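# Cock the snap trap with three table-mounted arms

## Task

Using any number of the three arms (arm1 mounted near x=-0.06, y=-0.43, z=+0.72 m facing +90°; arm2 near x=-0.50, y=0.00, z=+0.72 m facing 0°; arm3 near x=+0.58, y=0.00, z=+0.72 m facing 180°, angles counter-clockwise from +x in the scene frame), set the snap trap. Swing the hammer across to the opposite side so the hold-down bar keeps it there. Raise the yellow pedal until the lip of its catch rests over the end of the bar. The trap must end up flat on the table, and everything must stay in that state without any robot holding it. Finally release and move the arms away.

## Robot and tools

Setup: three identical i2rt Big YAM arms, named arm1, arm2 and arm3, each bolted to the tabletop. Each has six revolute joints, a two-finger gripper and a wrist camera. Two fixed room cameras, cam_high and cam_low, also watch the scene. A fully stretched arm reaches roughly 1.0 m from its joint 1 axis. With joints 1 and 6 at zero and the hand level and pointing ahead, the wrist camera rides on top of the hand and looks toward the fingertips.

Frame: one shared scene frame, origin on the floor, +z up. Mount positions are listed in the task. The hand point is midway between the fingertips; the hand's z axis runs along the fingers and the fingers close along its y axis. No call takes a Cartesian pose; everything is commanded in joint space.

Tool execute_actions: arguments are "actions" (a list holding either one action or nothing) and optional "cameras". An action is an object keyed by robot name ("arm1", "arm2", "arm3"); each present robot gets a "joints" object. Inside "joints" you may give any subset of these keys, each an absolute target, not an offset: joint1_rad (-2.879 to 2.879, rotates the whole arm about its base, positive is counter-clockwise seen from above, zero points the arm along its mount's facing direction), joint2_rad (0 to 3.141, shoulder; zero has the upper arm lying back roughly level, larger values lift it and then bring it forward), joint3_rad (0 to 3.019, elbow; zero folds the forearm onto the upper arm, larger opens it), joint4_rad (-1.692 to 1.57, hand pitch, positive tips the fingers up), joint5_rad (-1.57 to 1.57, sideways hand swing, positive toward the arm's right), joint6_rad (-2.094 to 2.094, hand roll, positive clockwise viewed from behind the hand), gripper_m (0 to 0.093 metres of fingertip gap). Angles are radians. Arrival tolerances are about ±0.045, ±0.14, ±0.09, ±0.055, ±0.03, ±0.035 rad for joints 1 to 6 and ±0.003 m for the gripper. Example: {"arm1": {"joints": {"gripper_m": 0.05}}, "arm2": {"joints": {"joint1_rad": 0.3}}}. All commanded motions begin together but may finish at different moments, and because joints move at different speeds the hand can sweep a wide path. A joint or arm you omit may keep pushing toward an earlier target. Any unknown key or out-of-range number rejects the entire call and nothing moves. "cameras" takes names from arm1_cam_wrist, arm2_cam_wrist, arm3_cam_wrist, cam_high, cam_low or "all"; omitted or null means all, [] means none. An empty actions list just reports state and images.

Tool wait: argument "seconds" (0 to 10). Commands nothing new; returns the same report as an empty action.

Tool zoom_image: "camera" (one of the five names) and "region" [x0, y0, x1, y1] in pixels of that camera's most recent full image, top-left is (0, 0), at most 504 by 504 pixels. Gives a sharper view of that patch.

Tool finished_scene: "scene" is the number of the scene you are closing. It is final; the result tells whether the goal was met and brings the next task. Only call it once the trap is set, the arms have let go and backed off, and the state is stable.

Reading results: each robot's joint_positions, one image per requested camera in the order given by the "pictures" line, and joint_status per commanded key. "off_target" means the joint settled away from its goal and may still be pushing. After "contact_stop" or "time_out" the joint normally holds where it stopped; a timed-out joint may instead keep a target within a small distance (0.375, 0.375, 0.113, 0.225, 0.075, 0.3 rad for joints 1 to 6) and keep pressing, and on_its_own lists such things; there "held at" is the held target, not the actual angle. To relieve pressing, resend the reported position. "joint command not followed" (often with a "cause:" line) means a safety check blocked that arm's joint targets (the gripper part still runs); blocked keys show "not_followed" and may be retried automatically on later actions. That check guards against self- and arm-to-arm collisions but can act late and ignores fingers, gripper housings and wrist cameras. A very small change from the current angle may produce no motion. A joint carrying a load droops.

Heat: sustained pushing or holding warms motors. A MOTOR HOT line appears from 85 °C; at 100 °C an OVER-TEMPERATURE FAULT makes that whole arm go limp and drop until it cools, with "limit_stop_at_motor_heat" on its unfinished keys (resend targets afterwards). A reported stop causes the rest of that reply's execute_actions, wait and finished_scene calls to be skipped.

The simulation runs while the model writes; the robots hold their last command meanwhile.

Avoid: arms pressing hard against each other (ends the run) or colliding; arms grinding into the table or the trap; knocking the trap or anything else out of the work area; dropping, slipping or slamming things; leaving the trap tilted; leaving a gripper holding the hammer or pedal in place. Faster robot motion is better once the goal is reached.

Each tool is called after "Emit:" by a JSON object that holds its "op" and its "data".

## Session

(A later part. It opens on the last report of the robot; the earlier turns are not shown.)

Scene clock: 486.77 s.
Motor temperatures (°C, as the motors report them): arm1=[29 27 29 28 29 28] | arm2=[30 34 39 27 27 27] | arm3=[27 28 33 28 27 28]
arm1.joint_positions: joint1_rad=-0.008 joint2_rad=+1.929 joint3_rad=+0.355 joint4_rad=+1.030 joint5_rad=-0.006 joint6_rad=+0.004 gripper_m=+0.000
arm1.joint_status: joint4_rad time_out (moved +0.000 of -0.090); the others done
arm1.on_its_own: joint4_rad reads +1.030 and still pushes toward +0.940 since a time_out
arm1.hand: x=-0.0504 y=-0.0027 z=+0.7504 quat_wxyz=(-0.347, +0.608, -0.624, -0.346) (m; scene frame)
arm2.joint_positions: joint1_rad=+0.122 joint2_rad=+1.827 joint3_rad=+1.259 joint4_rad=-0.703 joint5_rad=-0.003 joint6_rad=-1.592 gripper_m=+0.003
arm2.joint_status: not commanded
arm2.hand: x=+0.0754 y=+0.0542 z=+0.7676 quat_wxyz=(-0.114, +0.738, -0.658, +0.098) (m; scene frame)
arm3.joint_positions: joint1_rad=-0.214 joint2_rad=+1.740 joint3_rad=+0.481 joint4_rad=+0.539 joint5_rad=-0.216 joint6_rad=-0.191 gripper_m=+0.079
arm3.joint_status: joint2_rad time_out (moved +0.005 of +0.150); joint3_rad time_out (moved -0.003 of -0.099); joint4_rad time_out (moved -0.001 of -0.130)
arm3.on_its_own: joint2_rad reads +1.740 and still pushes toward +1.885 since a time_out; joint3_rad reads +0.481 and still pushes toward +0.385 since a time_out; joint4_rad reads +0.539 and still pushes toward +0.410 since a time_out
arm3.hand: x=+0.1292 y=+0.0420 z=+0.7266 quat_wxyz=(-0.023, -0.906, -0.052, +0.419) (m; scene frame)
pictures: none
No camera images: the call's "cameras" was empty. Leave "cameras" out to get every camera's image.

Emit:
{"op": "execute_actions", "data": {"actions": [{"arm2": {"joints": {"joint2_rad": 1.66, "joint3_rad": 1.37, "joint4_rad": -0.68}}}], "cameras": ["cam_low"]}}

Emit:
{"op": "zoom_image", "data": {"camera": "cam_low", "region": [330, 200, 580, 330]}}

Scene clock: 492.23 s.
Motor temperatures (°C, as the motors report them): arm1=[29 27 29 28 29 28] | arm2=[30 34 40 27 27 27] | arm3=[27 28 33 28 27 28]
arm1.joint_positions: joint1_rad=-0.008 joint2_rad=+1.929 joint3_rad=+0.355 joint4_rad=+1.030 joint5_rad=-0.006 joint6_rad=+0.004 gripper_m=+0.000
arm1.joint_status: not commanded
arm1.on_its_own: joint4_rad reads +1.030 and still pushes toward +0.940 since a time_out
arm1.hand: x=-0.0504 y=-0.0027 z=+0.7504 quat_wxyz=(-0.347, +0.608, -0.624, -0.346) (m; scene frame)
arm2.joint_positions: joint1_rad=+0.122 joint2_rad=+1.825 joint3_rad=+1.259 joint4_rad=-0.699 joint5_rad=-0.003 joint6_rad=-1.592 gripper_m=+0.003
arm2.joint_status: joint2_rad time_out (moved -0.002 of -0.167); joint3_rad time_out (moved +0.000 of +0.111); the others done
arm2.on_its_own: joint2_rad reads +1.825 and still pushes toward +1.660 since a time_out; joint3_rad reads +1.259 and still pushes toward +1.370 since a time_out
arm2.hand: x=+0.0766 y=+0.0543 z=+0.7689 quat_wxyz=(-0.116, +0.738, -0.657, +0.100) (m; scene frame)
arm3.joint_positions: joint1_rad=-0.214 joint2_rad=+1.740 joint3_rad=+0.481 joint4_rad=+0.539 joint5_rad=-0.216 joint6_rad=-0.190 gripper_m=+0.079
arm3.joint_status: not commanded
arm3.on_its_own: joint2_rad reads +1.740 and still pushes toward +1.885 since a time_out; joint3_rad reads +0.481 and still pushes toward +0.385 since a time_out; joint4_rad reads +0.539 and still pushes toward +0.410 since a time_out
arm3.hand: x=+0.1292 y=+0.0420 z=+0.7266 quat_wxyz=(-0.023, -0.906, -0.052, +0.419) (m; scene frame)
pictures: cam_low
Images, in order (width x height): cam_low 896x504.

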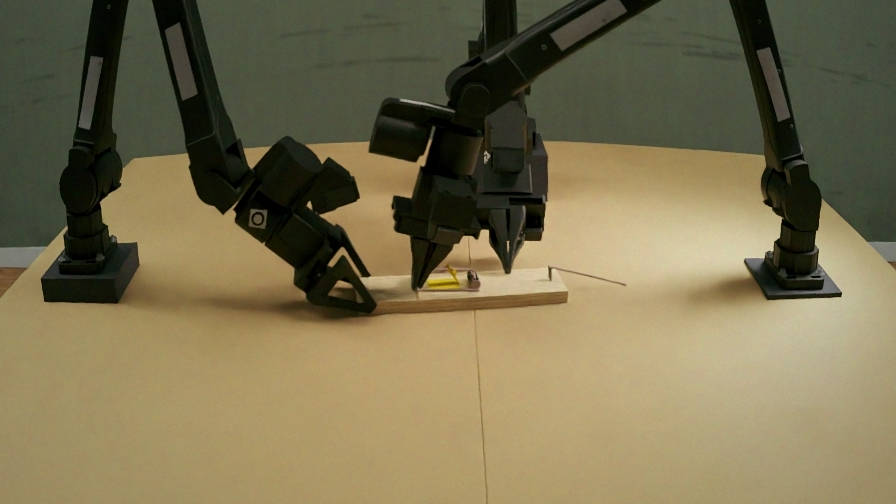

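Region (330, 200, 580, 330) of cam_low's 896x504 image, scaled by 2.016, with more detail than that image has; it fills the top 262 rows of this view, and the rest is white.

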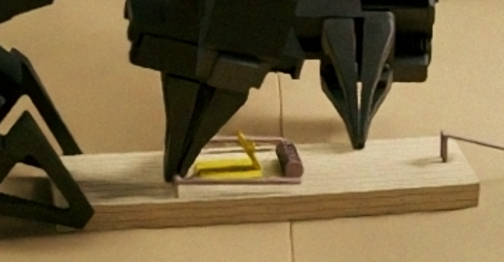

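Emit:
{"op": "zoom_image", "data": {"camera": "cam_low", "region": [395, 262, 455, 305]}}

Region (395, 262, 455, 305) of cam_low's 896x504 image, scaled by 8.400, with more detail than that image has; it fills the top 361 rows of this view, and the rest is white.

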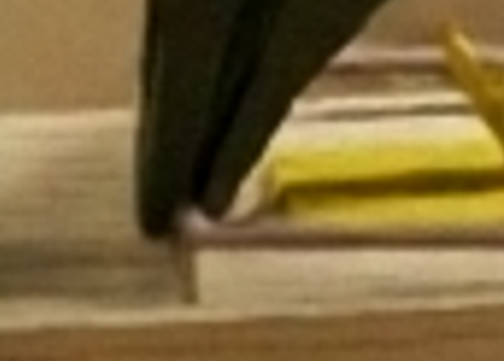

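Emit:
{"op": "execute_actions", "data": {"actions": [{"arm2": {"joints": {"joint2_rad": 1.835, "joint3_rad": 1.285, "joint4_rad": -0.70}}, "arm3": {"joints": {"joint2_rad": 1.73, "joint3_rad": 0.49, "joint4_rad": 0.545}}}], "cameras": []}}

Emit:
{"op": "execute_actions", "data": {"actions": [{"arm2": {"joints": {"gripper_m": 0.022}}, "arm3": {"joints": {"gripper_m": 0.093}}}], "cameras": []}}

Emit:
{"op": "execute_actions", "data": {"actions": [{"arm2": {"joints": {"joint2_rad": 1.79}}, "arm3": {"joints": {"joint1_rad": -0.243, "joint2_rad": 1.71, "joint3_rad": 0.40, "joint4_rad": 0.815, "joint5_rad": -0.272, "joint6_rad": -0.14}}}], "cameras": ["cam_low", "arm3_cam_wrist"]}}

Scene clock: 514.20 s.
Motor temperatures (°C, as the motors report them): arm1=[29 27 29 28 29 28] | arm2=[30 36 46 27 27 27] | arm3=[27 27 33 28 27 28]
arm1.joint_positions: joint1_rad=-0.008 joint2_rad=+1.929 joint3_rad=+0.354 joint4_rad=+1.030 joint5_rad=-0.008 joint6_rad=+0.004 gripper_m=+0.000
arm1.joint_status: not commanded
arm1.on_its_own: joint4_rad reads +1.030 and still pushes toward +0.940 since a time_out
arm1.hand: x=-0.0507 y=-0.0030 z=+0.7502 quat_wxyz=(-0.346, +0.609, -0.624, -0.346) (m; scene frame)
arm2.joint_positions: joint1_rad=+0.122 joint2_rad=+1.828 joint3_rad=+1.256 joint4_rad=-0.699 joint5_rad=-0.003 joint6_rad=-1.592 gripper_m=+0.003
arm2.joint_status: all done
arm2.hand: x=+0.0752 y=+0.0542 z=+0.7661 quat_wxyz=(-0.114, +0.738, -0.658, +0.098) (m; scene frame)
arm3.joint_positions: joint1_rad=-0.214 joint2_rad=+1.736 joint3_rad=+0.487 joint4_rad=+0.541 joint5_rad=-0.216 joint6_rad=-0.190 gripper_m=+0.079
arm3.joint_status: all done
arm3.hand: x=+0.1252 y=+0.0427 z=+0.7305 quat_wxyz=(-0.022, -0.904, -0.053, +0.424) (m; scene frame)
pictures: none
No camera images: the call's "cameras" was empty. Leave "cameras" out to get every camera's image.

Scene clock: 514.90 s.
Motor temperatures (°C, as the motors report them): arm1=[29 27 29 28 29 28] | arm2=[30 35 46 27 27 27] | arm3=[27 28 33 28 27 28]
arm1.joint_positions: joint1_rad=-0.008 joint2_rad=+1.929 joint3_rad=+0.354 joint4_rad=+1.030 joint5_rad=-0.008 joint6_rad=+0.004 gripper_m=+0.000
arm1.joint_status: not commanded
arm1.on_its_own: joint4_rad reads +1.030 and still pushes toward +0.940 since a time_out
arm1.hand: x=-0.0507 y=-0.0030 z=+0.7502 quat_wxyz=(-0.346, +0.609, -0.624, -0.346) (m; scene frame)
arm2.joint_positions: joint1_rad=+0.122 joint2_rad=+1.828 joint3_rad=+1.258 joint4_rad=-0.699 joint5_rad=-0.003 joint6_rad=-1.592 gripper_m=+0.022
arm2.joint_status: all done
arm2.hand: x=+0.0757 y=+0.0540 z=+0.7666 quat_wxyz=(-0.114, +0.738, -0.658, +0.098) (m; scene frame)
arm3.joint_positions: joint1_rad=-0.214 joint2_rad=+1.736 joint3_rad=+0.486 joint4_rad=+0.541 joint5_rad=-0.217 joint6_rad=-0.186 gripper_m=+0.093
arm3.joint_status: all done
arm3.hand: x=+0.1254 y=+0.0425 z=+0.7304 quat_wxyz=(-0.023, -0.904, -0.051, +0.424) (m; scene frame)
pictures: none
No camera images: the call's "cameras" was empty. Leave "cameras" out to get every camera's image.

Scene clock: 515.90 s.
Motor temperatures (°C, as the motors report them): arm1=[29 27 29 28 29 28] | arm2=[30 35 46 27 27 27] | arm3=[27 28 33 28 27 28]
arm1.joint_positions: joint1_rad=-0.008 joint2_rad=+1.929 joint3_rad=+0.354 joint4_rad=+1.030 joint5_rad=-0.007 joint6_rad=+0.004 gripper_m=+0.000
arm1.joint_status: not commanded
arm1.on_its_own: joint4_rad reads +1.030 and still pushes toward +0.940 since a time_out
arm1.hand: x=-0.0507 y=-0.0030 z=+0.7502 quat_wxyz=(-0.346, +0.609, -0.624, -0.346) (m; scene frame)
arm2.joint_positions: joint1_rad=+0.122 joint2_rad=+1.808 joint3_rad=+1.258 joint4_rad=-0.699 joint5_rad=-0.003 joint6_rad=-1.592 gripper_m=+0.022
arm2.joint_status: all done
arm2.hand: x=+0.0775 y=+0.0541 z=+0.7778 quat_wxyz=(-0.121, +0.737, -0.657, +0.105) (m; scene frame)
arm3.joint_positions: joint1_rad=-0.232 joint2_rad=+1.729 joint3_rad=+0.393 joint4_rad=+0.793 joint5_rad=-0.268 joint6_rad=-0.149 gripper_m=+0.093
arm3.joint_status: all done
arm3.hand: x=+0.1365 y=+0.0402 z=+0.7561 quat_wxyz=(-0.032, -0.865, -0.047, +0.498) (m; scene frame)
pictures: arm3_cam_wrist, cam_low
Images, in order (width x height): arm3_cam_wrist 616x616, cam_low 896x504.

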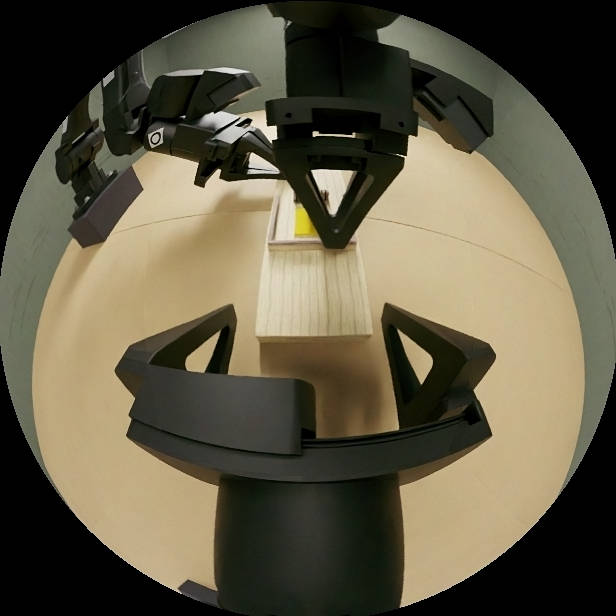

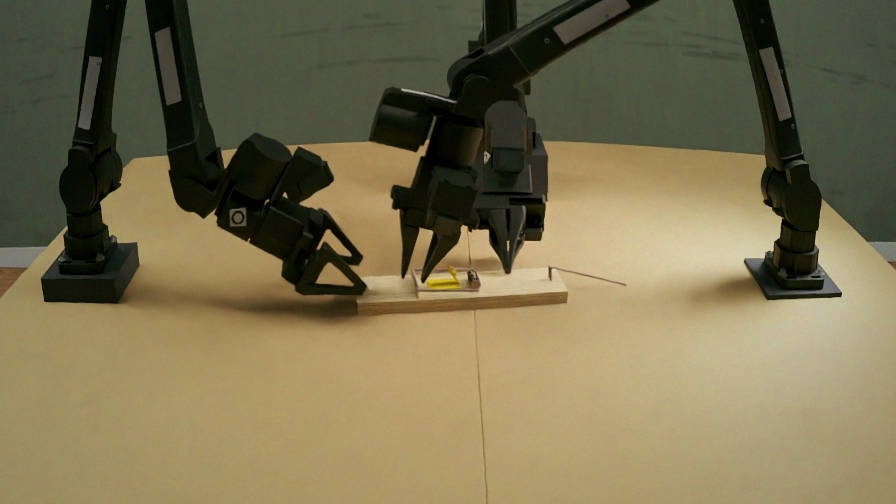

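Emit:
{"op": "execute_actions", "data": {"actions": [{"arm2": {"joints": {"joint3_rad": 1.507, "joint4_rad": -1.052, "joint6_rad": -1.575}}, "arm3": {"joints": {"joint1_rad": -0.252, "joint2_rad": 1.864, "joint3_rad": 0.452, "joint4_rad": 0.925}}}], "cameras": ["arm3_cam_wrist"]}}

Emit:
{"op": "execute_actions", "data": {"actions": [{"arm2": {"joints": {"joint2_rad": 1.945}}}], "cameras": ["cam_low", "arm2_cam_wrist"]}}

Emit:
{"op": "zoom_image", "data": {"camera": "cam_low", "region": [280, 220, 490, 330]}}

Scene clock: 530.90 s.
Motor temperatures (°C, as the motors report them): arm1=[29 27 29 28 29 28] | arm2=[30 34 43 27 27 27] | arm3=[27 28 33 28 27 28]
arm1.joint_positions: joint1_rad=-0.008 joint2_rad=+1.929 joint3_rad=+0.354 joint4_rad=+1.030 joint5_rad=-0.007 joint6_rad=+0.004 gripper_m=+0.000
arm1.joint_status: not commanded
arm1.on_its_own: joint4_rad reads +1.030 and still pushes toward +0.940 since a time_out
arm1.hand: x=-0.0507 y=-0.0030 z=+0.7502 quat_wxyz=(-0.346, +0.609, -0.624, -0.346) (m; scene frame)
arm2.joint_positions: joint1_rad=+0.122 joint2_rad=+1.791 joint3_rad=+1.480 joint4_rad=-1.043 joint5_rad=-0.003 joint6_rad=-1.589 gripper_m=+0.022
arm2.joint_status: all done
arm2.hand: x=+0.0846 y=+0.0541 z=+0.8560 quat_wxyz=(-0.083, +0.741, -0.663, +0.069) (m; scene frame)
arm3.joint_positions: joint1_rad=-0.237 joint2_rad=+1.861 joint3_rad=+0.444 joint4_rad=+0.904 joint5_rad=-0.268 joint6_rad=-0.149 gripper_m=+0.093
arm3.joint_status: all done
arm3.hand: x=+0.1173 y=+0.0463 z=+0.7363 quat_wxyz=(-0.028, -0.858, -0.047, +0.511) (m; scene frame)
pictures: arm3_cam_wrist
Images, in order (width x height): arm3_cam_wrist 616x616.

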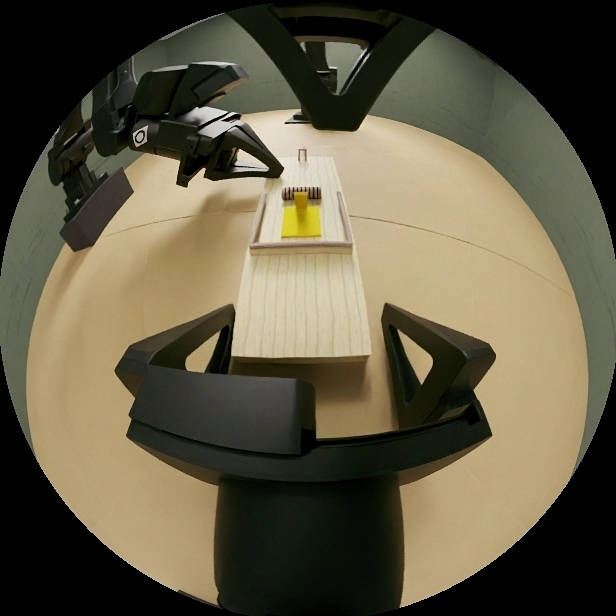

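Scene clock: 532.17 s.
Motor temperatures (°C, as the motors report them): arm1=[29 27 29 28 29 28] | arm2=[30 34 43 27 27 27] | arm3=[27 28 33 28 27 28]
arm1.joint_positions: joint1_rad=-0.008 joint2_rad=+1.929 joint3_rad=+0.354 joint4_rad=+1.030 joint5_rad=-0.007 joint6_rad=+0.004 gripper_m=+0.000
arm1.joint_status: not commanded
arm1.on_its_own: joint4_rad reads +1.030 and still pushes toward +0.940 since a time_out
arm1.hand: x=-0.0507 y=-0.0030 z=+0.7502 quat_wxyz=(-0.346, +0.609, -0.624, -0.346) (m; scene frame)
arm2.joint_positions: joint1_rad=+0.122 joint2_rad=+1.936 joint3_rad=+1.480 joint4_rad=-1.045 joint5_rad=-0.003 joint6_rad=-1.589 gripper_m=+0.022
arm2.joint_status: all done
arm2.hand: x=+0.0781 y=+0.0542 z=+0.7745 quat_wxyz=(-0.030, +0.745, -0.666, +0.019) (m; scene frame)
arm3.joint_positions: joint1_rad=-0.237 joint2_rad=+1.861 joint3_rad=+0.444 joint4_rad=+0.904 joint5_rad=-0.268 joint6_rad=-0.149 gripper_m=+0.093
arm3.joint_status: not commanded
arm3.hand: x=+0.1173 y=+0.0463 z=+0.7363 quat_wxyz=(-0.028, -0.858, -0.047, +0.511) (m; scene frame)
pictures: arm2_cam_wrist, cam_low
Images, in order (width x height): arm2_cam_wrist 616x616, cam_low 896x504.

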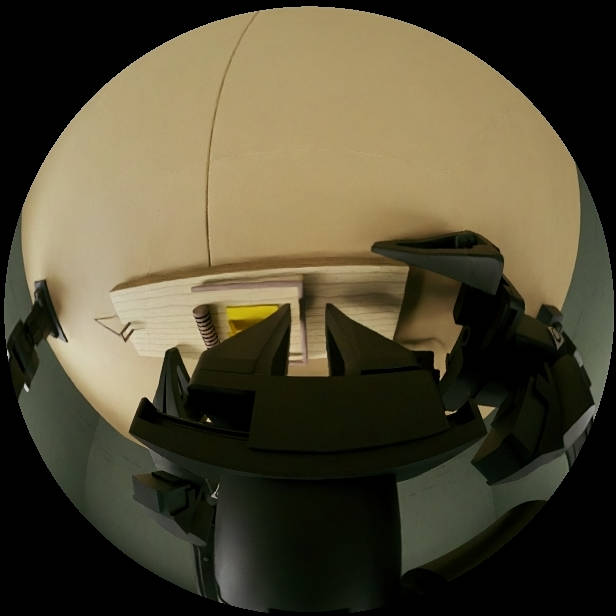

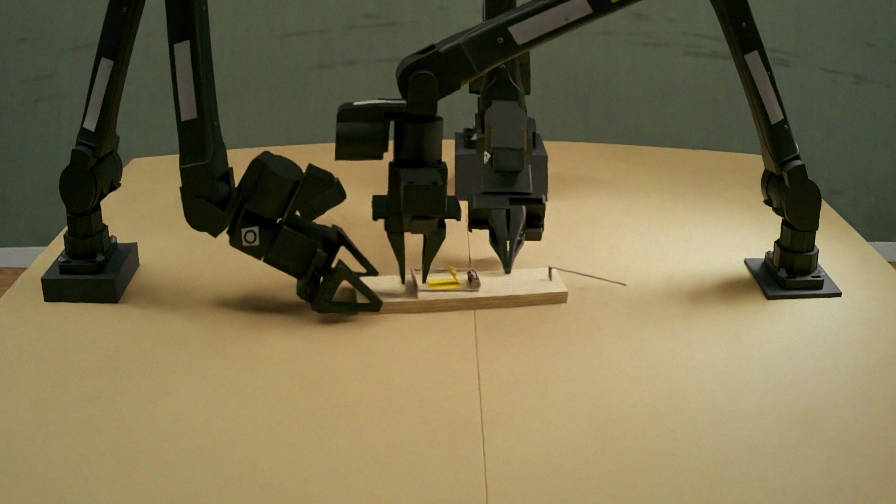

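Region (280, 220, 490, 330) of cam_low's 896x504 image, scaled by 2.400, with more detail than that image has; it fills the top 264 rows of this view, and the rest is white.

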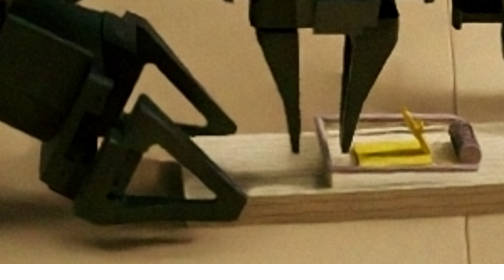

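Emit:
{"op": "execute_actions", "data": {"actions": []}}

Scene clock: 554.27 s.
Motor temperatures (°C, as the motors report them): arm1=[29 27 28 28 29 28] | arm2=[30 34 41 27 27 27] | arm3=[27 28 33 28 27 28]
arm1.joint_positions: joint1_rad=-0.008 joint2_rad=+1.929 joint3_rad=+0.354 joint4_rad=+1.030 joint5_rad=-0.007 joint6_rad=+0.004 gripper_m=+0.000
arm1.joint_status: not commanded
arm1.on_its_own: joint4_rad reads +1.030 and still pushes toward +0.940 since a time_out
arm1.hand: x=-0.0507 y=-0.0030 z=+0.7502 quat_wxyz=(-0.346, +0.609, -0.624, -0.346) (m; scene frame)
arm2.joint_positions: joint1_rad=+0.122 joint2_rad=+1.936 joint3_rad=+1.480 joint4_rad=-1.045 joint5_rad=-0.003 joint6_rad=-1.589 gripper_m=+0.022
arm2.joint_status: all done
arm2.hand: x=+0.0781 y=+0.0542 z=+0.7745 quat_wxyz=(-0.030, +0.745, -0.666, +0.019) (m; scene frame)
arm3.joint_positions: joint1_rad=-0.237 joint2_rad=+1.861 joint3_rad=+0.444 joint4_rad=+0.904 joint5_rad=-0.268 joint6_rad=-0.149 gripper_m=+0.093
arm3.joint_status: not commanded
arm3.hand: x=+0.1173 y=+0.0463 z=+0.7363 quat_wxyz=(-0.028, -0.858, -0.047, +0.511) (m; scene frame)
pictures: arm1_cam_wrist, arm2_cam_wrist, arm3_cam_wrist, cam_high, cam_low
Images, in order (width x height): arm1_cam_wrist 616x616, arm2_cam_wrist 616x616, arm3_cam_wrist 616x616, cam_high 896x504, cam_low 896x504.

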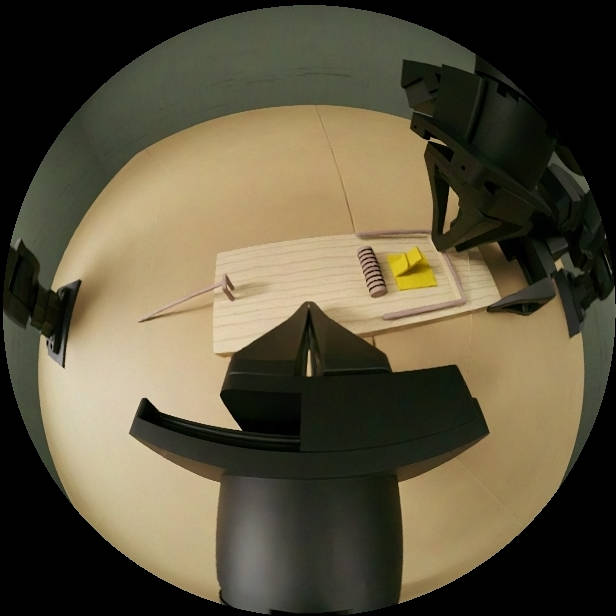

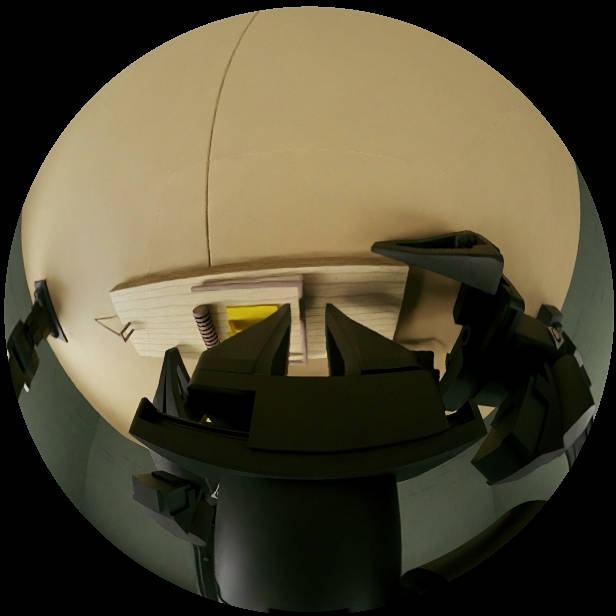

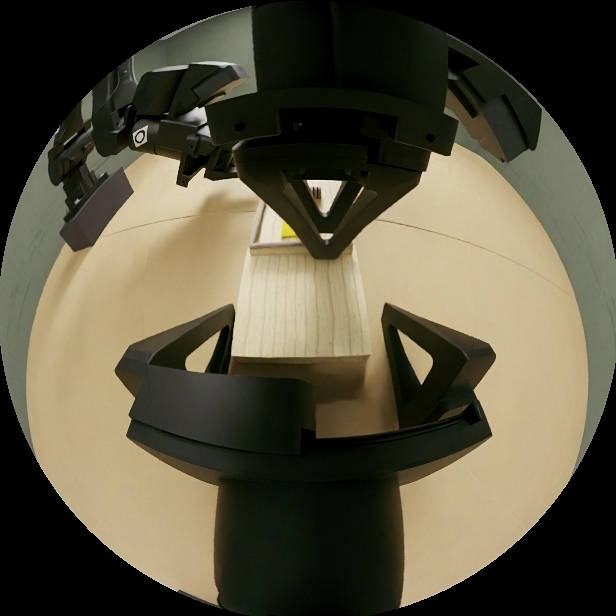

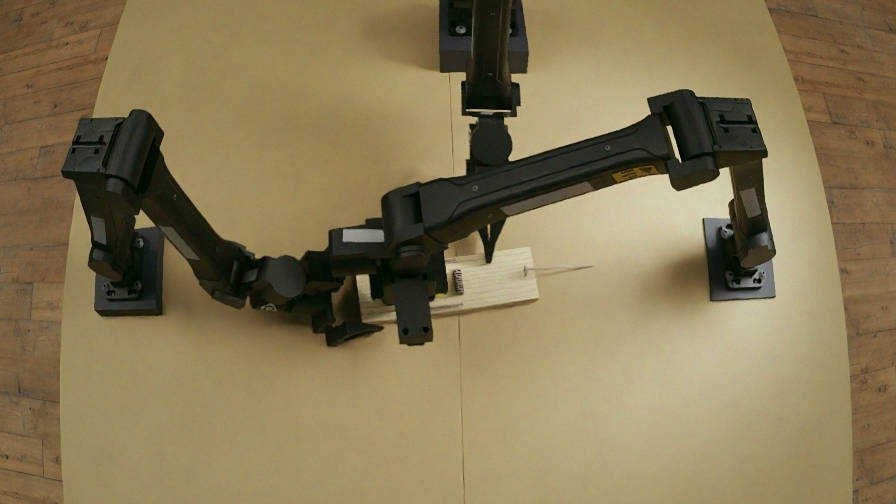

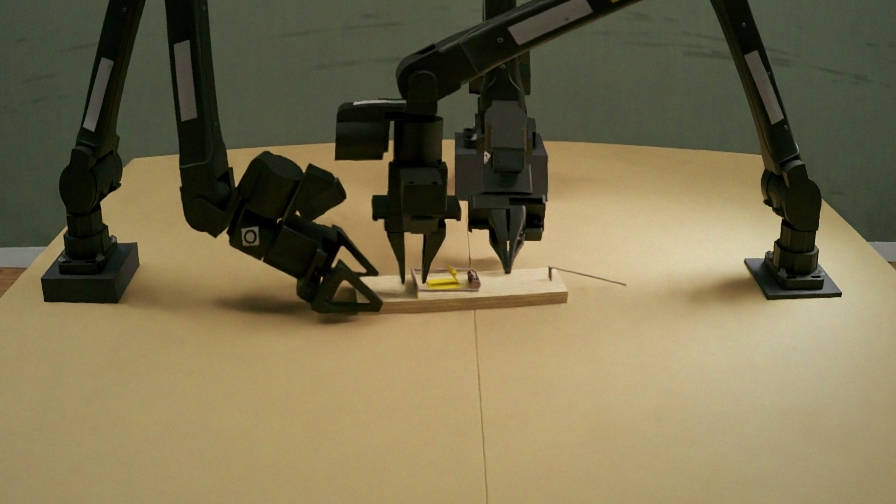

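Emit:
{"op": "execute_actions", "data": {"actions": [{"arm3":{"joints":{"joint1_rad":-0.222,"gripper_m":0.079}}}], "cameras": ["arm3_cam_wrist","cam_low"]}}

Scene clock: 555.93 s.
Motor temperatures (°C, as the motors report them): arm1=[29 27 28 28 29 28] | arm2=[30 34 41 27 27 27] | arm3=[27 28 33 28 27 28]
arm1.joint_positions: joint1_rad=-0.008 joint2_rad=+1.929 joint3_rad=+0.354 joint4_rad=+1.030 joint5_rad=-0.006 joint6_rad=+0.004 gripper_m=+0.000
arm1.joint_status: not commanded
arm1.on_its_own: joint4_rad reads +1.030 and still pushes toward +0.940 since a time_out
arm1.hand: x=-0.0504 y=-0.0031 z=+0.7502 quat_wxyz=(-0.347, +0.608, -0.625, -0.346) (m; scene frame)
arm2.joint_positions: joint1_rad=+0.122 joint2_rad=+1.936 joint3_rad=+1.480 joint4_rad=-1.045 joint5_rad=-0.003 joint6_rad=-1.589 gripper_m=+0.022
arm2.joint_status: not commanded
arm2.hand: x=+0.0781 y=+0.0542 z=+0.7745 quat_wxyz=(-0.030, +0.745, -0.666, +0.019) (m; scene frame)
arm3.joint_positions: joint1_rad=-0.236 joint2_rad=+1.861 joint3_rad=+0.444 joint4_rad=+0.904 joint5_rad=-0.274 joint6_rad=-0.149 gripper_m=+0.080
arm3.joint_status: all done
arm3.hand: x=+0.1174 y=+0.0448 z=+0.7365 quat_wxyz=(-0.031, -0.858, -0.049, +0.511) (m; scene frame)
pictures: arm3_cam_wrist, cam_low
Images, in order (width x height): arm3_cam_wrist 616x616, cam_low 896x504.

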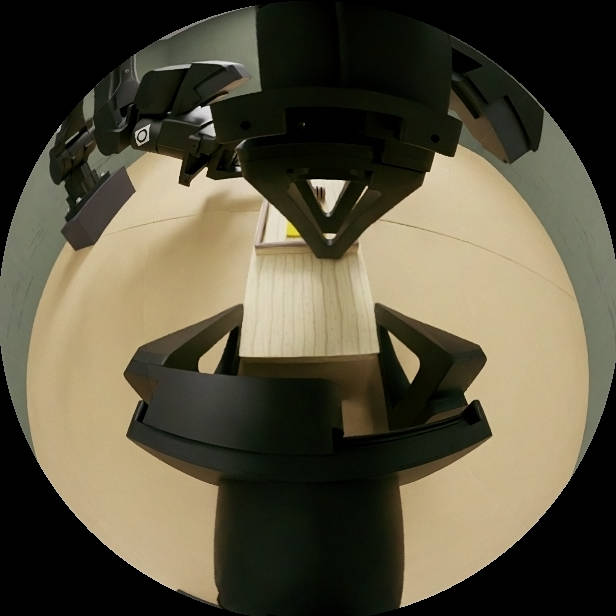

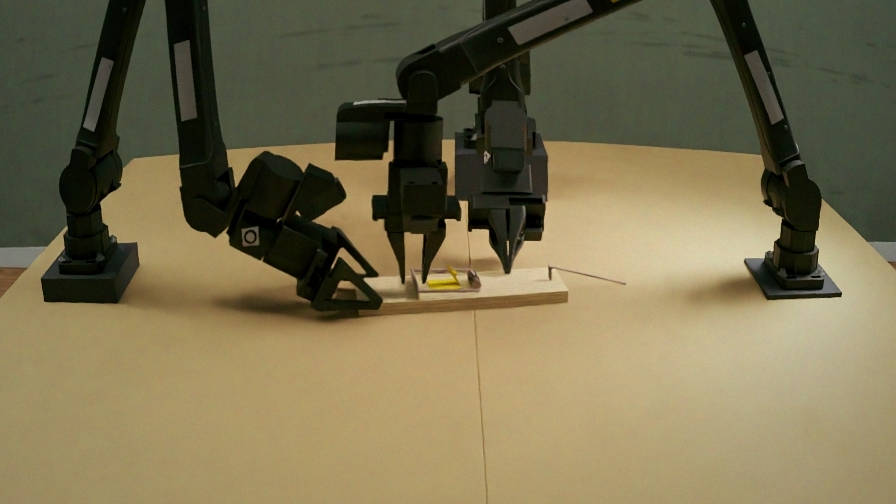

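Emit:
{"op": "execute_actions", "data": {"actions": [{"arm3":{"joints":{"gripper_m":0.07}},"arm2":{"joints":{"joint2_rad":1.985,"joint4_rad":-1.035}}}], "cameras": ["arm2_cam_wrist","cam_low"]}}

Scene clock: 568.60 s.
Motor temperatures (°C, as the motors report them): arm1=[29 27 28 28 29 28] | arm2=[30 34 41 27 27 27] | arm3=[27 28 33 28 27 28]
arm1.joint_positions: joint1_rad=-0.008 joint2_rad=+1.929 joint3_rad=+0.354 joint4_rad=+1.030 joint5_rad=-0.006 joint6_rad=+0.004 gripper_m=+0.000
arm1.joint_status: not commanded
arm1.on_its_own: joint4_rad reads +1.030 and still pushes toward +0.940 since a time_out
arm1.hand: x=-0.0504 y=-0.0031 z=+0.7502 quat_wxyz=(-0.347, +0.608, -0.625, -0.346) (m; scene frame)
arm2.joint_positions: joint1_rad=+0.122 joint2_rad=+1.941 joint3_rad=+1.480 joint4_rad=-1.045 joint5_rad=-0.003 joint6_rad=-1.589 gripper_m=+0.022
arm2.joint_status: all done
arm2.hand: x=+0.0777 y=+0.0542 z=+0.7719 quat_wxyz=(-0.028, +0.745, -0.666, +0.018) (m; scene frame)
arm3.joint_positions: joint1_rad=-0.236 joint2_rad=+1.861 joint3_rad=+0.444 joint4_rad=+0.904 joint5_rad=-0.274 joint6_rad=-0.149 gripper_m=+0.079
arm3.joint_status: gripper_m off_target (ended at +0.079, target +0.070)
arm3.hand: x=+0.1174 y=+0.0448 z=+0.7365 quat_wxyz=(-0.031, -0.858, -0.049, +0.511) (m; scene frame)
pictures: arm2_cam_wrist, cam_low
Images, in order (width x height): arm2_cam_wrist 616x616, cam_low 896x504.

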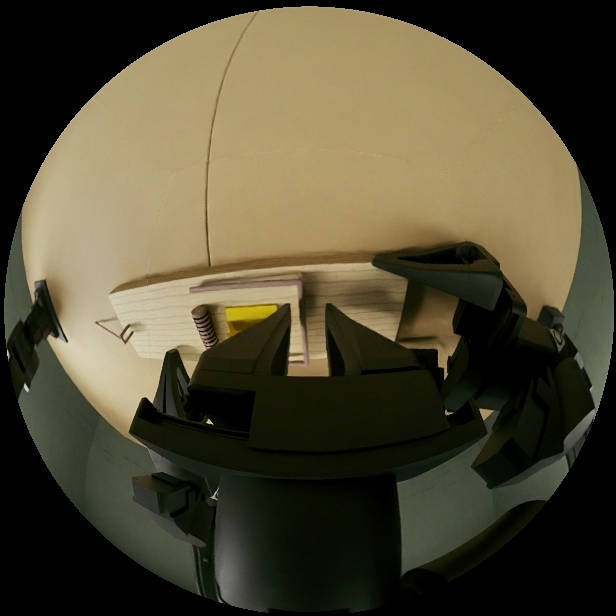

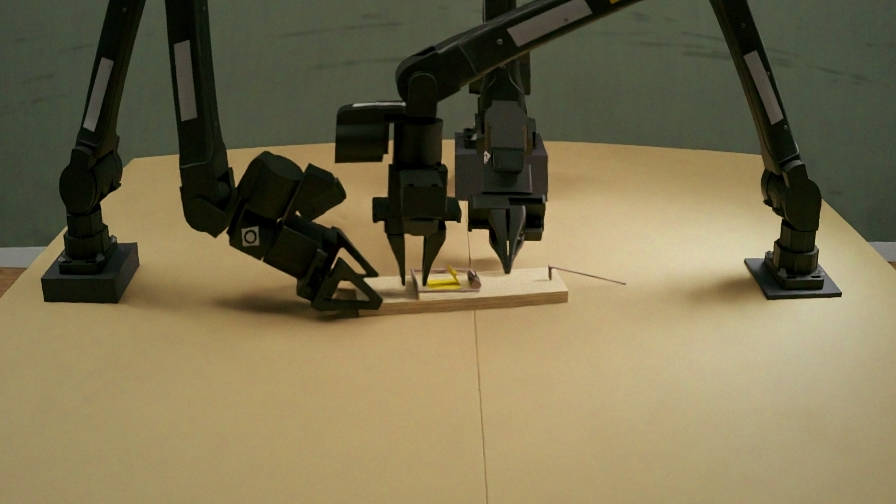

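Emit:
{"op": "zoom_image", "data": {"camera": "cam_low", "region": [360, 240, 490, 320]}}

Emit:
{"op": "execute_actions", "data": {"actions": [{"arm3":{"joints":{"gripper_m":0.06,"joint2_rad":1.98,"joint3_rad":0.37,"joint4_rad":0.79}},"arm2":{"joints":{"joint2_rad":2.0,"joint4_rad":-1.03}}}], "cameras": ["arm2_cam_wrist","cam_low"]}}

Region (360, 240, 490, 320) of cam_low's 896x504 image, scaled by 3.877, with more detail than that image has; it fills the top 310 rows of this view, and the rest is white.

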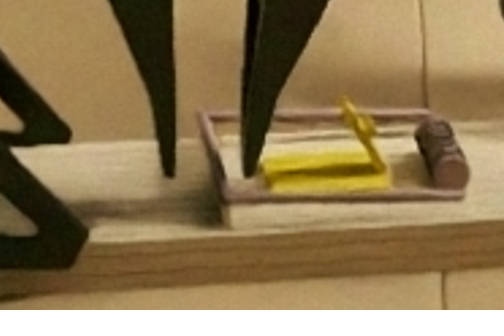

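Scene clock: 573.13 s.
Motor temperatures (°C, as the motors report them): arm1=[29 27 28 28 29 28] | arm2=[30 34 41 27 27 27] | arm3=[27 28 33 28 27 28]
arm1.joint_positions: joint1_rad=-0.008 joint2_rad=+1.929 joint3_rad=+0.354 joint4_rad=+1.030 joint5_rad=-0.005 joint6_rad=+0.004 gripper_m=+0.000
arm1.joint_status: not commanded
arm1.on_its_own: joint4_rad reads +1.030 and still pushes toward +0.940 since a time_out
arm1.hand: x=-0.0503 y=-0.0031 z=+0.7502 quat_wxyz=(-0.347, +0.608, -0.625, -0.345) (m; scene frame)
arm2.joint_positions: joint1_rad=+0.122 joint2_rad=+1.959 joint3_rad=+1.480 joint4_rad=-1.040 joint5_rad=-0.003 joint6_rad=-1.589 gripper_m=+0.022
arm2.joint_status: all done
arm2.hand: x=+0.0772 y=+0.0542 z=+0.7618 quat_wxyz=(-0.023, +0.745, -0.666, +0.013) (m; scene frame)
arm3.joint_positions: joint1_rad=-0.236 joint2_rad=+1.866 joint3_rad=+0.439 joint4_rad=+0.904 joint5_rad=-0.274 joint6_rad=-0.149 gripper_m=+0.079
arm3.joint_status: joint4_rad time_out (moved -0.001 of -0.114); gripper_m off_target (ended at +0.079, target +0.060); the others done
arm3.on_its_own: joint4_rad reads +0.904 and still pushes toward +0.790 since a time_out
arm3.hand: x=+0.1206 y=+0.0440 z=+0.7327 quat_wxyz=(-0.032, -0.860, -0.048, +0.506) (m; scene frame)
pictures: arm2_cam_wrist, cam_low
Images, in order (width x height): arm2_cam_wrist 616x616, cam_low 896x504.

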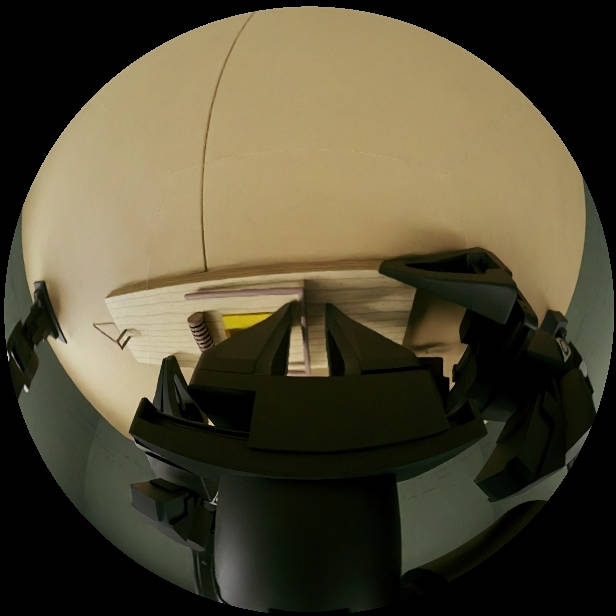

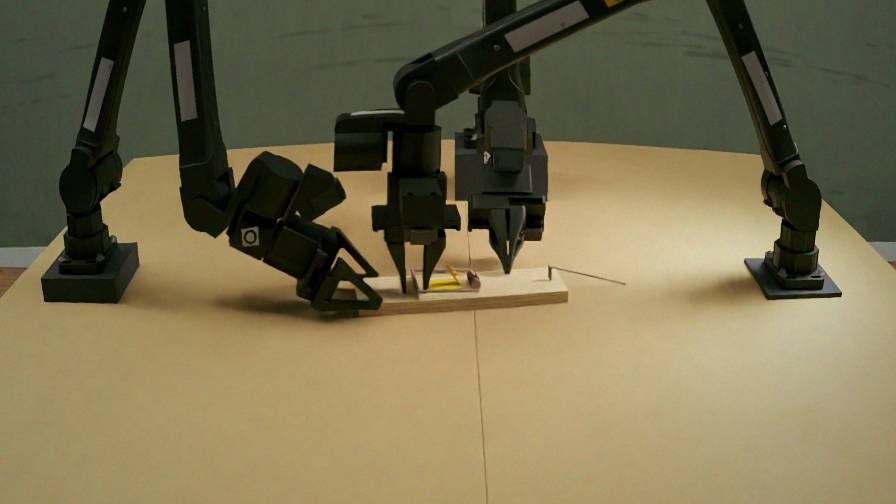

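Emit:
{"op": "zoom_image", "data": {"camera": "cam_low", "region": [300, 140, 500, 320]}}

Emit:
{"op": "zoom_image", "data": {"camera": "arm2_cam_wrist", "region": [240, 260, 380, 390]}}

Region (300, 140, 500, 320) of cam_low's 896x504 image, scaled by 2.520, with more detail than that image has; it fills the top 454 rows of this view, and the rest is white.

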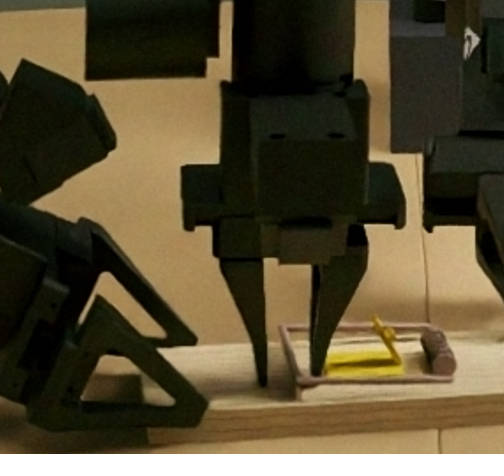

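Region (240, 260, 380, 390) of arm2_cam_wrist's 616x616 image, scaled by 3.600, with more detail than that image has; it fills the top 468 rows of this view, and the rest is white.

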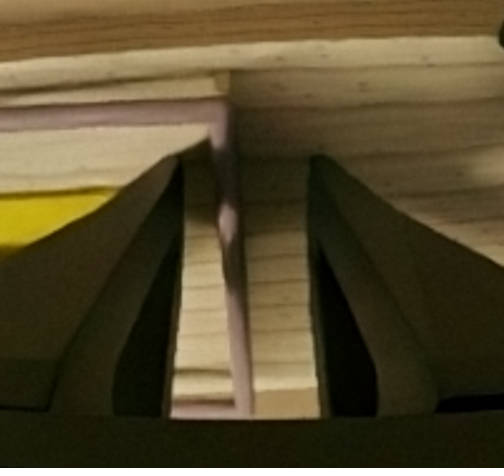

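Emit:
{"op": "execute_actions", "data": {"actions": [{"arm2":{"joints":{"gripper_m":0.0}}}], "cameras": ["arm2_cam_wrist","cam_low"]}}

Scene clock: 576.97 s.
Motor temperatures (°C, as the motors report them): arm1=[29 27 28 28 29 28] | arm2=[30 34 41 27 27 27] | arm3=[27 28 33 28 27 28]
arm1.joint_positions: joint1_rad=-0.008 joint2_rad=+1.929 joint3_rad=+0.354 joint4_rad=+1.030 joint5_rad=-0.005 joint6_rad=+0.004 gripper_m=+0.000
arm1.joint_status: not commanded
arm1.on_its_own: joint4_rad reads +1.030 and still pushes toward +0.940 since a time_out
arm1.hand: x=-0.0503 y=-0.0031 z=+0.7502 quat_wxyz=(-0.347, +0.608, -0.625, -0.345) (m; scene frame)
arm2.joint_positions: joint1_rad=+0.122 joint2_rad=+1.959 joint3_rad=+1.480 joint4_rad=-1.047 joint5_rad=-0.003 joint6_rad=-1.590 gripper_m=+0.003
arm2.joint_status: all done
arm2.hand: x=+0.0754 y=+0.0539 z=+0.7617 quat_wxyz=(-0.020, +0.746, -0.666, +0.011) (m; scene frame)
arm3.joint_positions: joint1_rad=-0.236 joint2_rad=+1.866 joint3_rad=+0.439 joint4_rad=+0.904 joint5_rad=-0.274 joint6_rad=-0.149 gripper_m=+0.079
arm3.joint_status: not commanded
arm3.on_its_own: joint4_rad reads +0.904 and still pushes toward +0.790 since a time_out
arm3.hand: x=+0.1206 y=+0.0440 z=+0.7327 quat_wxyz=(-0.032, -0.860, -0.048, +0.506) (m; scene frame)
pictures: arm2_cam_wrist, cam_low
Images, in order (width x height): arm2_cam_wrist 616x616, cam_low 896x504.

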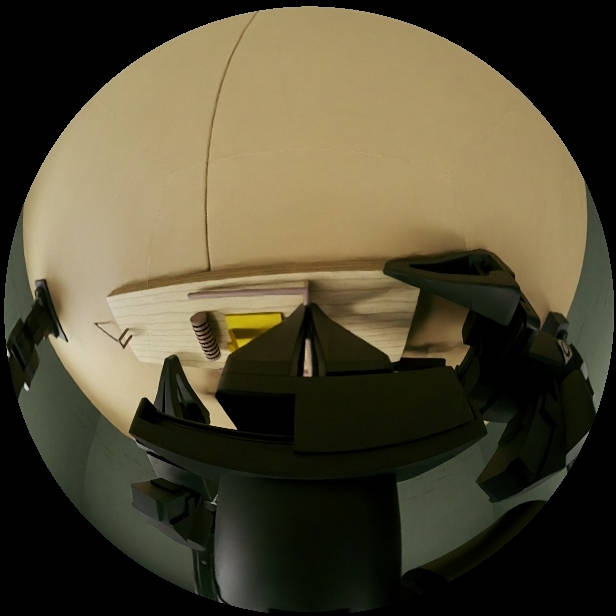

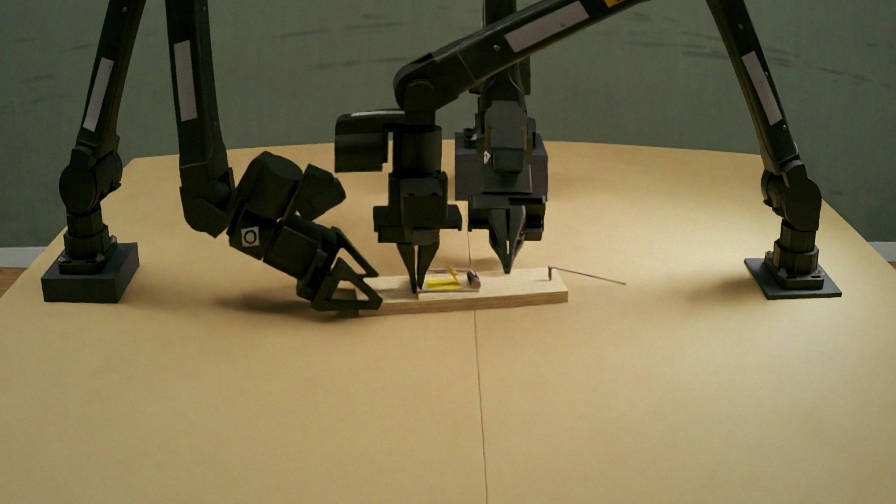

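Emit:
{"op": "execute_actions", "data": {"actions": [{"arm2":{"joints":{"joint2_rad":1.83,"joint3_rad":1.535,"joint4_rad":-1.10}}}], "cameras": ["cam_low"]}}

Scene clock: 589.93 s.
Motor temperatures (°C, as the motors report them): arm1=[29 27 28 28 29 28] | arm2=[30 34 41 27 27 27] | arm3=[27 28 33 28 27 28]
arm1.joint_positions: joint1_rad=-0.008 joint2_rad=+1.929 joint3_rad=+0.354 joint4_rad=+1.030 joint5_rad=-0.005 joint6_rad=+0.004 gripper_m=+0.000
arm1.joint_status: not commanded
arm1.on_its_own: joint4_rad reads +1.030 and still pushes toward +0.940 since a time_out
arm1.hand: x=-0.0503 y=-0.0031 z=+0.7502 quat_wxyz=(-0.347, +0.608, -0.625, -0.345) (m; scene frame)
arm2.joint_positions: joint1_rad=+0.122 joint2_rad=+1.906 joint3_rad=+1.485 joint4_rad=-1.104 joint5_rad=-0.001 joint6_rad=-1.592 gripper_m=+0.003
arm2.joint_status: all done
arm2.hand: x=+0.0679 y=+0.0527 z=+0.7922 quat_wxyz=(-0.020, +0.746, -0.665, +0.012) (m; scene frame)
arm3.joint_positions: joint1_rad=-0.236 joint2_rad=+1.866 joint3_rad=+0.439 joint4_rad=+0.904 joint5_rad=-0.274 joint6_rad=-0.149 gripper_m=+0.079
arm3.joint_status: not commanded
arm3.on_its_own: joint4_rad reads +0.904 and still pushes toward +0.790 since a time_out
arm3.hand: x=+0.1206 y=+0.0440 z=+0.7327 quat_wxyz=(-0.032, -0.860, -0.048, +0.506) (m; scene frame)
pictures: cam_low
Images, in order (width x height): cam_low 896x504.

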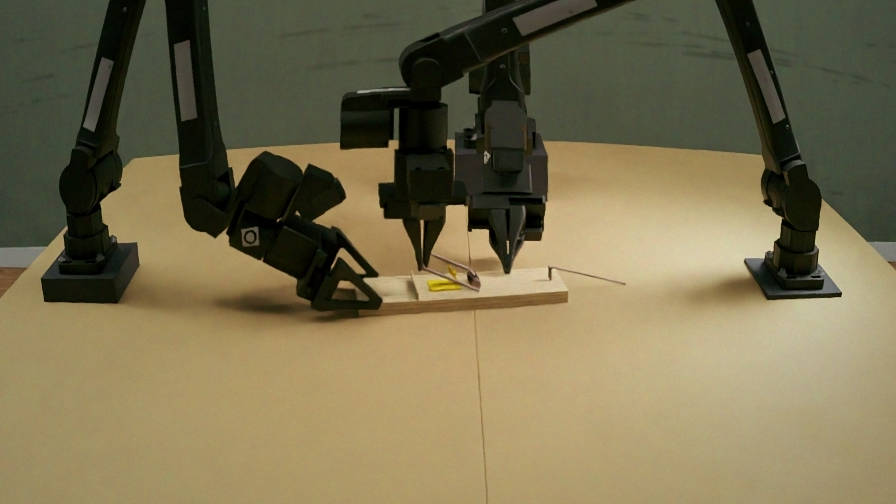

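Emit:
{"op": "zoom_image", "data": {"camera": "cam_low", "region": [370, 170, 570, 310]}}

Region (370, 170, 570, 310) of cam_low's 896x504 image, scaled by 2.520, with more detail than that image has; it fills the top 353 rows of this view, and the rest is white.

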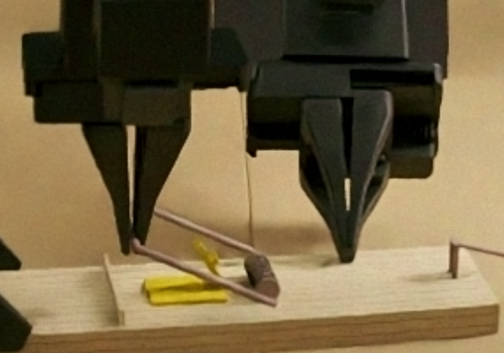

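Emit:
{"op": "execute_actions", "data": {"actions": [{"arm2":{"joints":{"joint2_rad":1.746,"joint3_rad":1.418,"joint4_rad":-1.215}}}], "cameras": ["cam_low"]}}

Scene clock: 618.60 s.
Motor temperatures (°C, as the motors report them): arm1=[29 27 28 28 29 28] | arm2=[30 35 43 27 27 27] | arm3=[27 27 33 28 26 28]
arm1.joint_positions: joint1_rad=-0.008 joint2_rad=+1.929 joint3_rad=+0.354 joint4_rad=+1.030 joint5_rad=-0.005 joint6_rad=+0.004 gripper_m=+0.000
arm1.joint_status: not commanded
arm1.on_its_own: joint4_rad reads +1.030 and still pushes toward +0.940 since a time_out
arm1.hand: x=-0.0503 y=-0.0031 z=+0.7502 quat_wxyz=(-0.347, +0.608, -0.625, -0.345) (m; scene frame)
arm2.joint_positions: joint1_rad=+0.120 joint2_rad=+1.795 joint3_rad=+1.416 joint4_rad=-1.176 joint5_rad=+0.002 joint6_rad=-1.592 gripper_m=+0.003
arm2.joint_status: all done
arm2.hand: x=+0.0289 y=+0.0474 z=+0.8256 quat_wxyz=(-0.008, +0.746, -0.666, +0.003) (m; scene frame)
arm3.joint_positions: joint1_rad=-0.236 joint2_rad=+1.866 joint3_rad=+0.439 joint4_rad=+0.904 joint5_rad=-0.274 joint6_rad=-0.149 gripper_m=+0.079
arm3.joint_status: not commanded
arm3.on_its_own: joint4_rad reads +0.904 and still pushes toward +0.790 since a time_out
arm3.hand: x=+0.1206 y=+0.0440 z=+0.7327 quat_wxyz=(-0.032, -0.860, -0.048, +0.506) (m; scene frame)
pictures: cam_low
Images, in order (width x height): cam_low 896x504.

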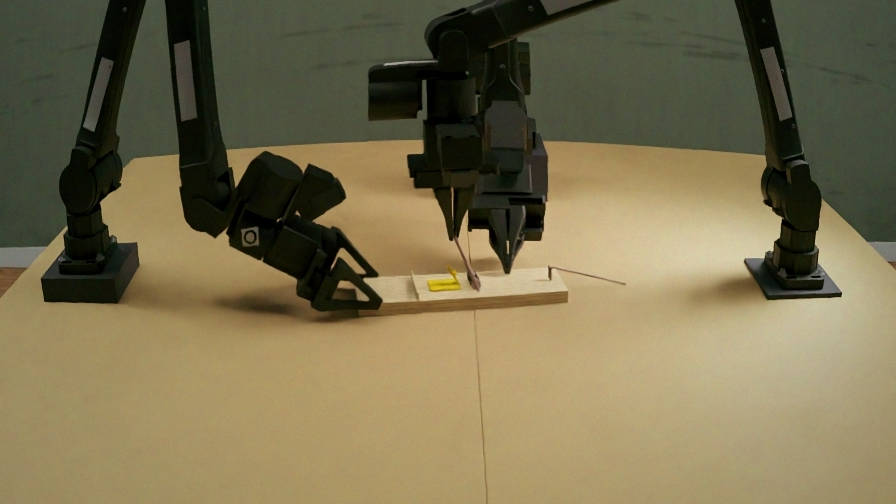

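Emit:
{"op": "zoom_image", "data": {"camera": "cam_low", "region": [400, 180, 580, 310]}}

Region (400, 180, 580, 310) of cam_low's 896x504 image, scaled by 2.800, with more detail than that image has.

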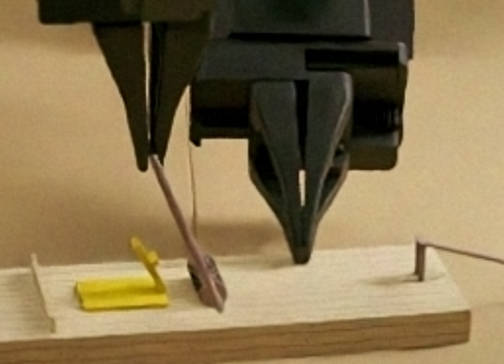

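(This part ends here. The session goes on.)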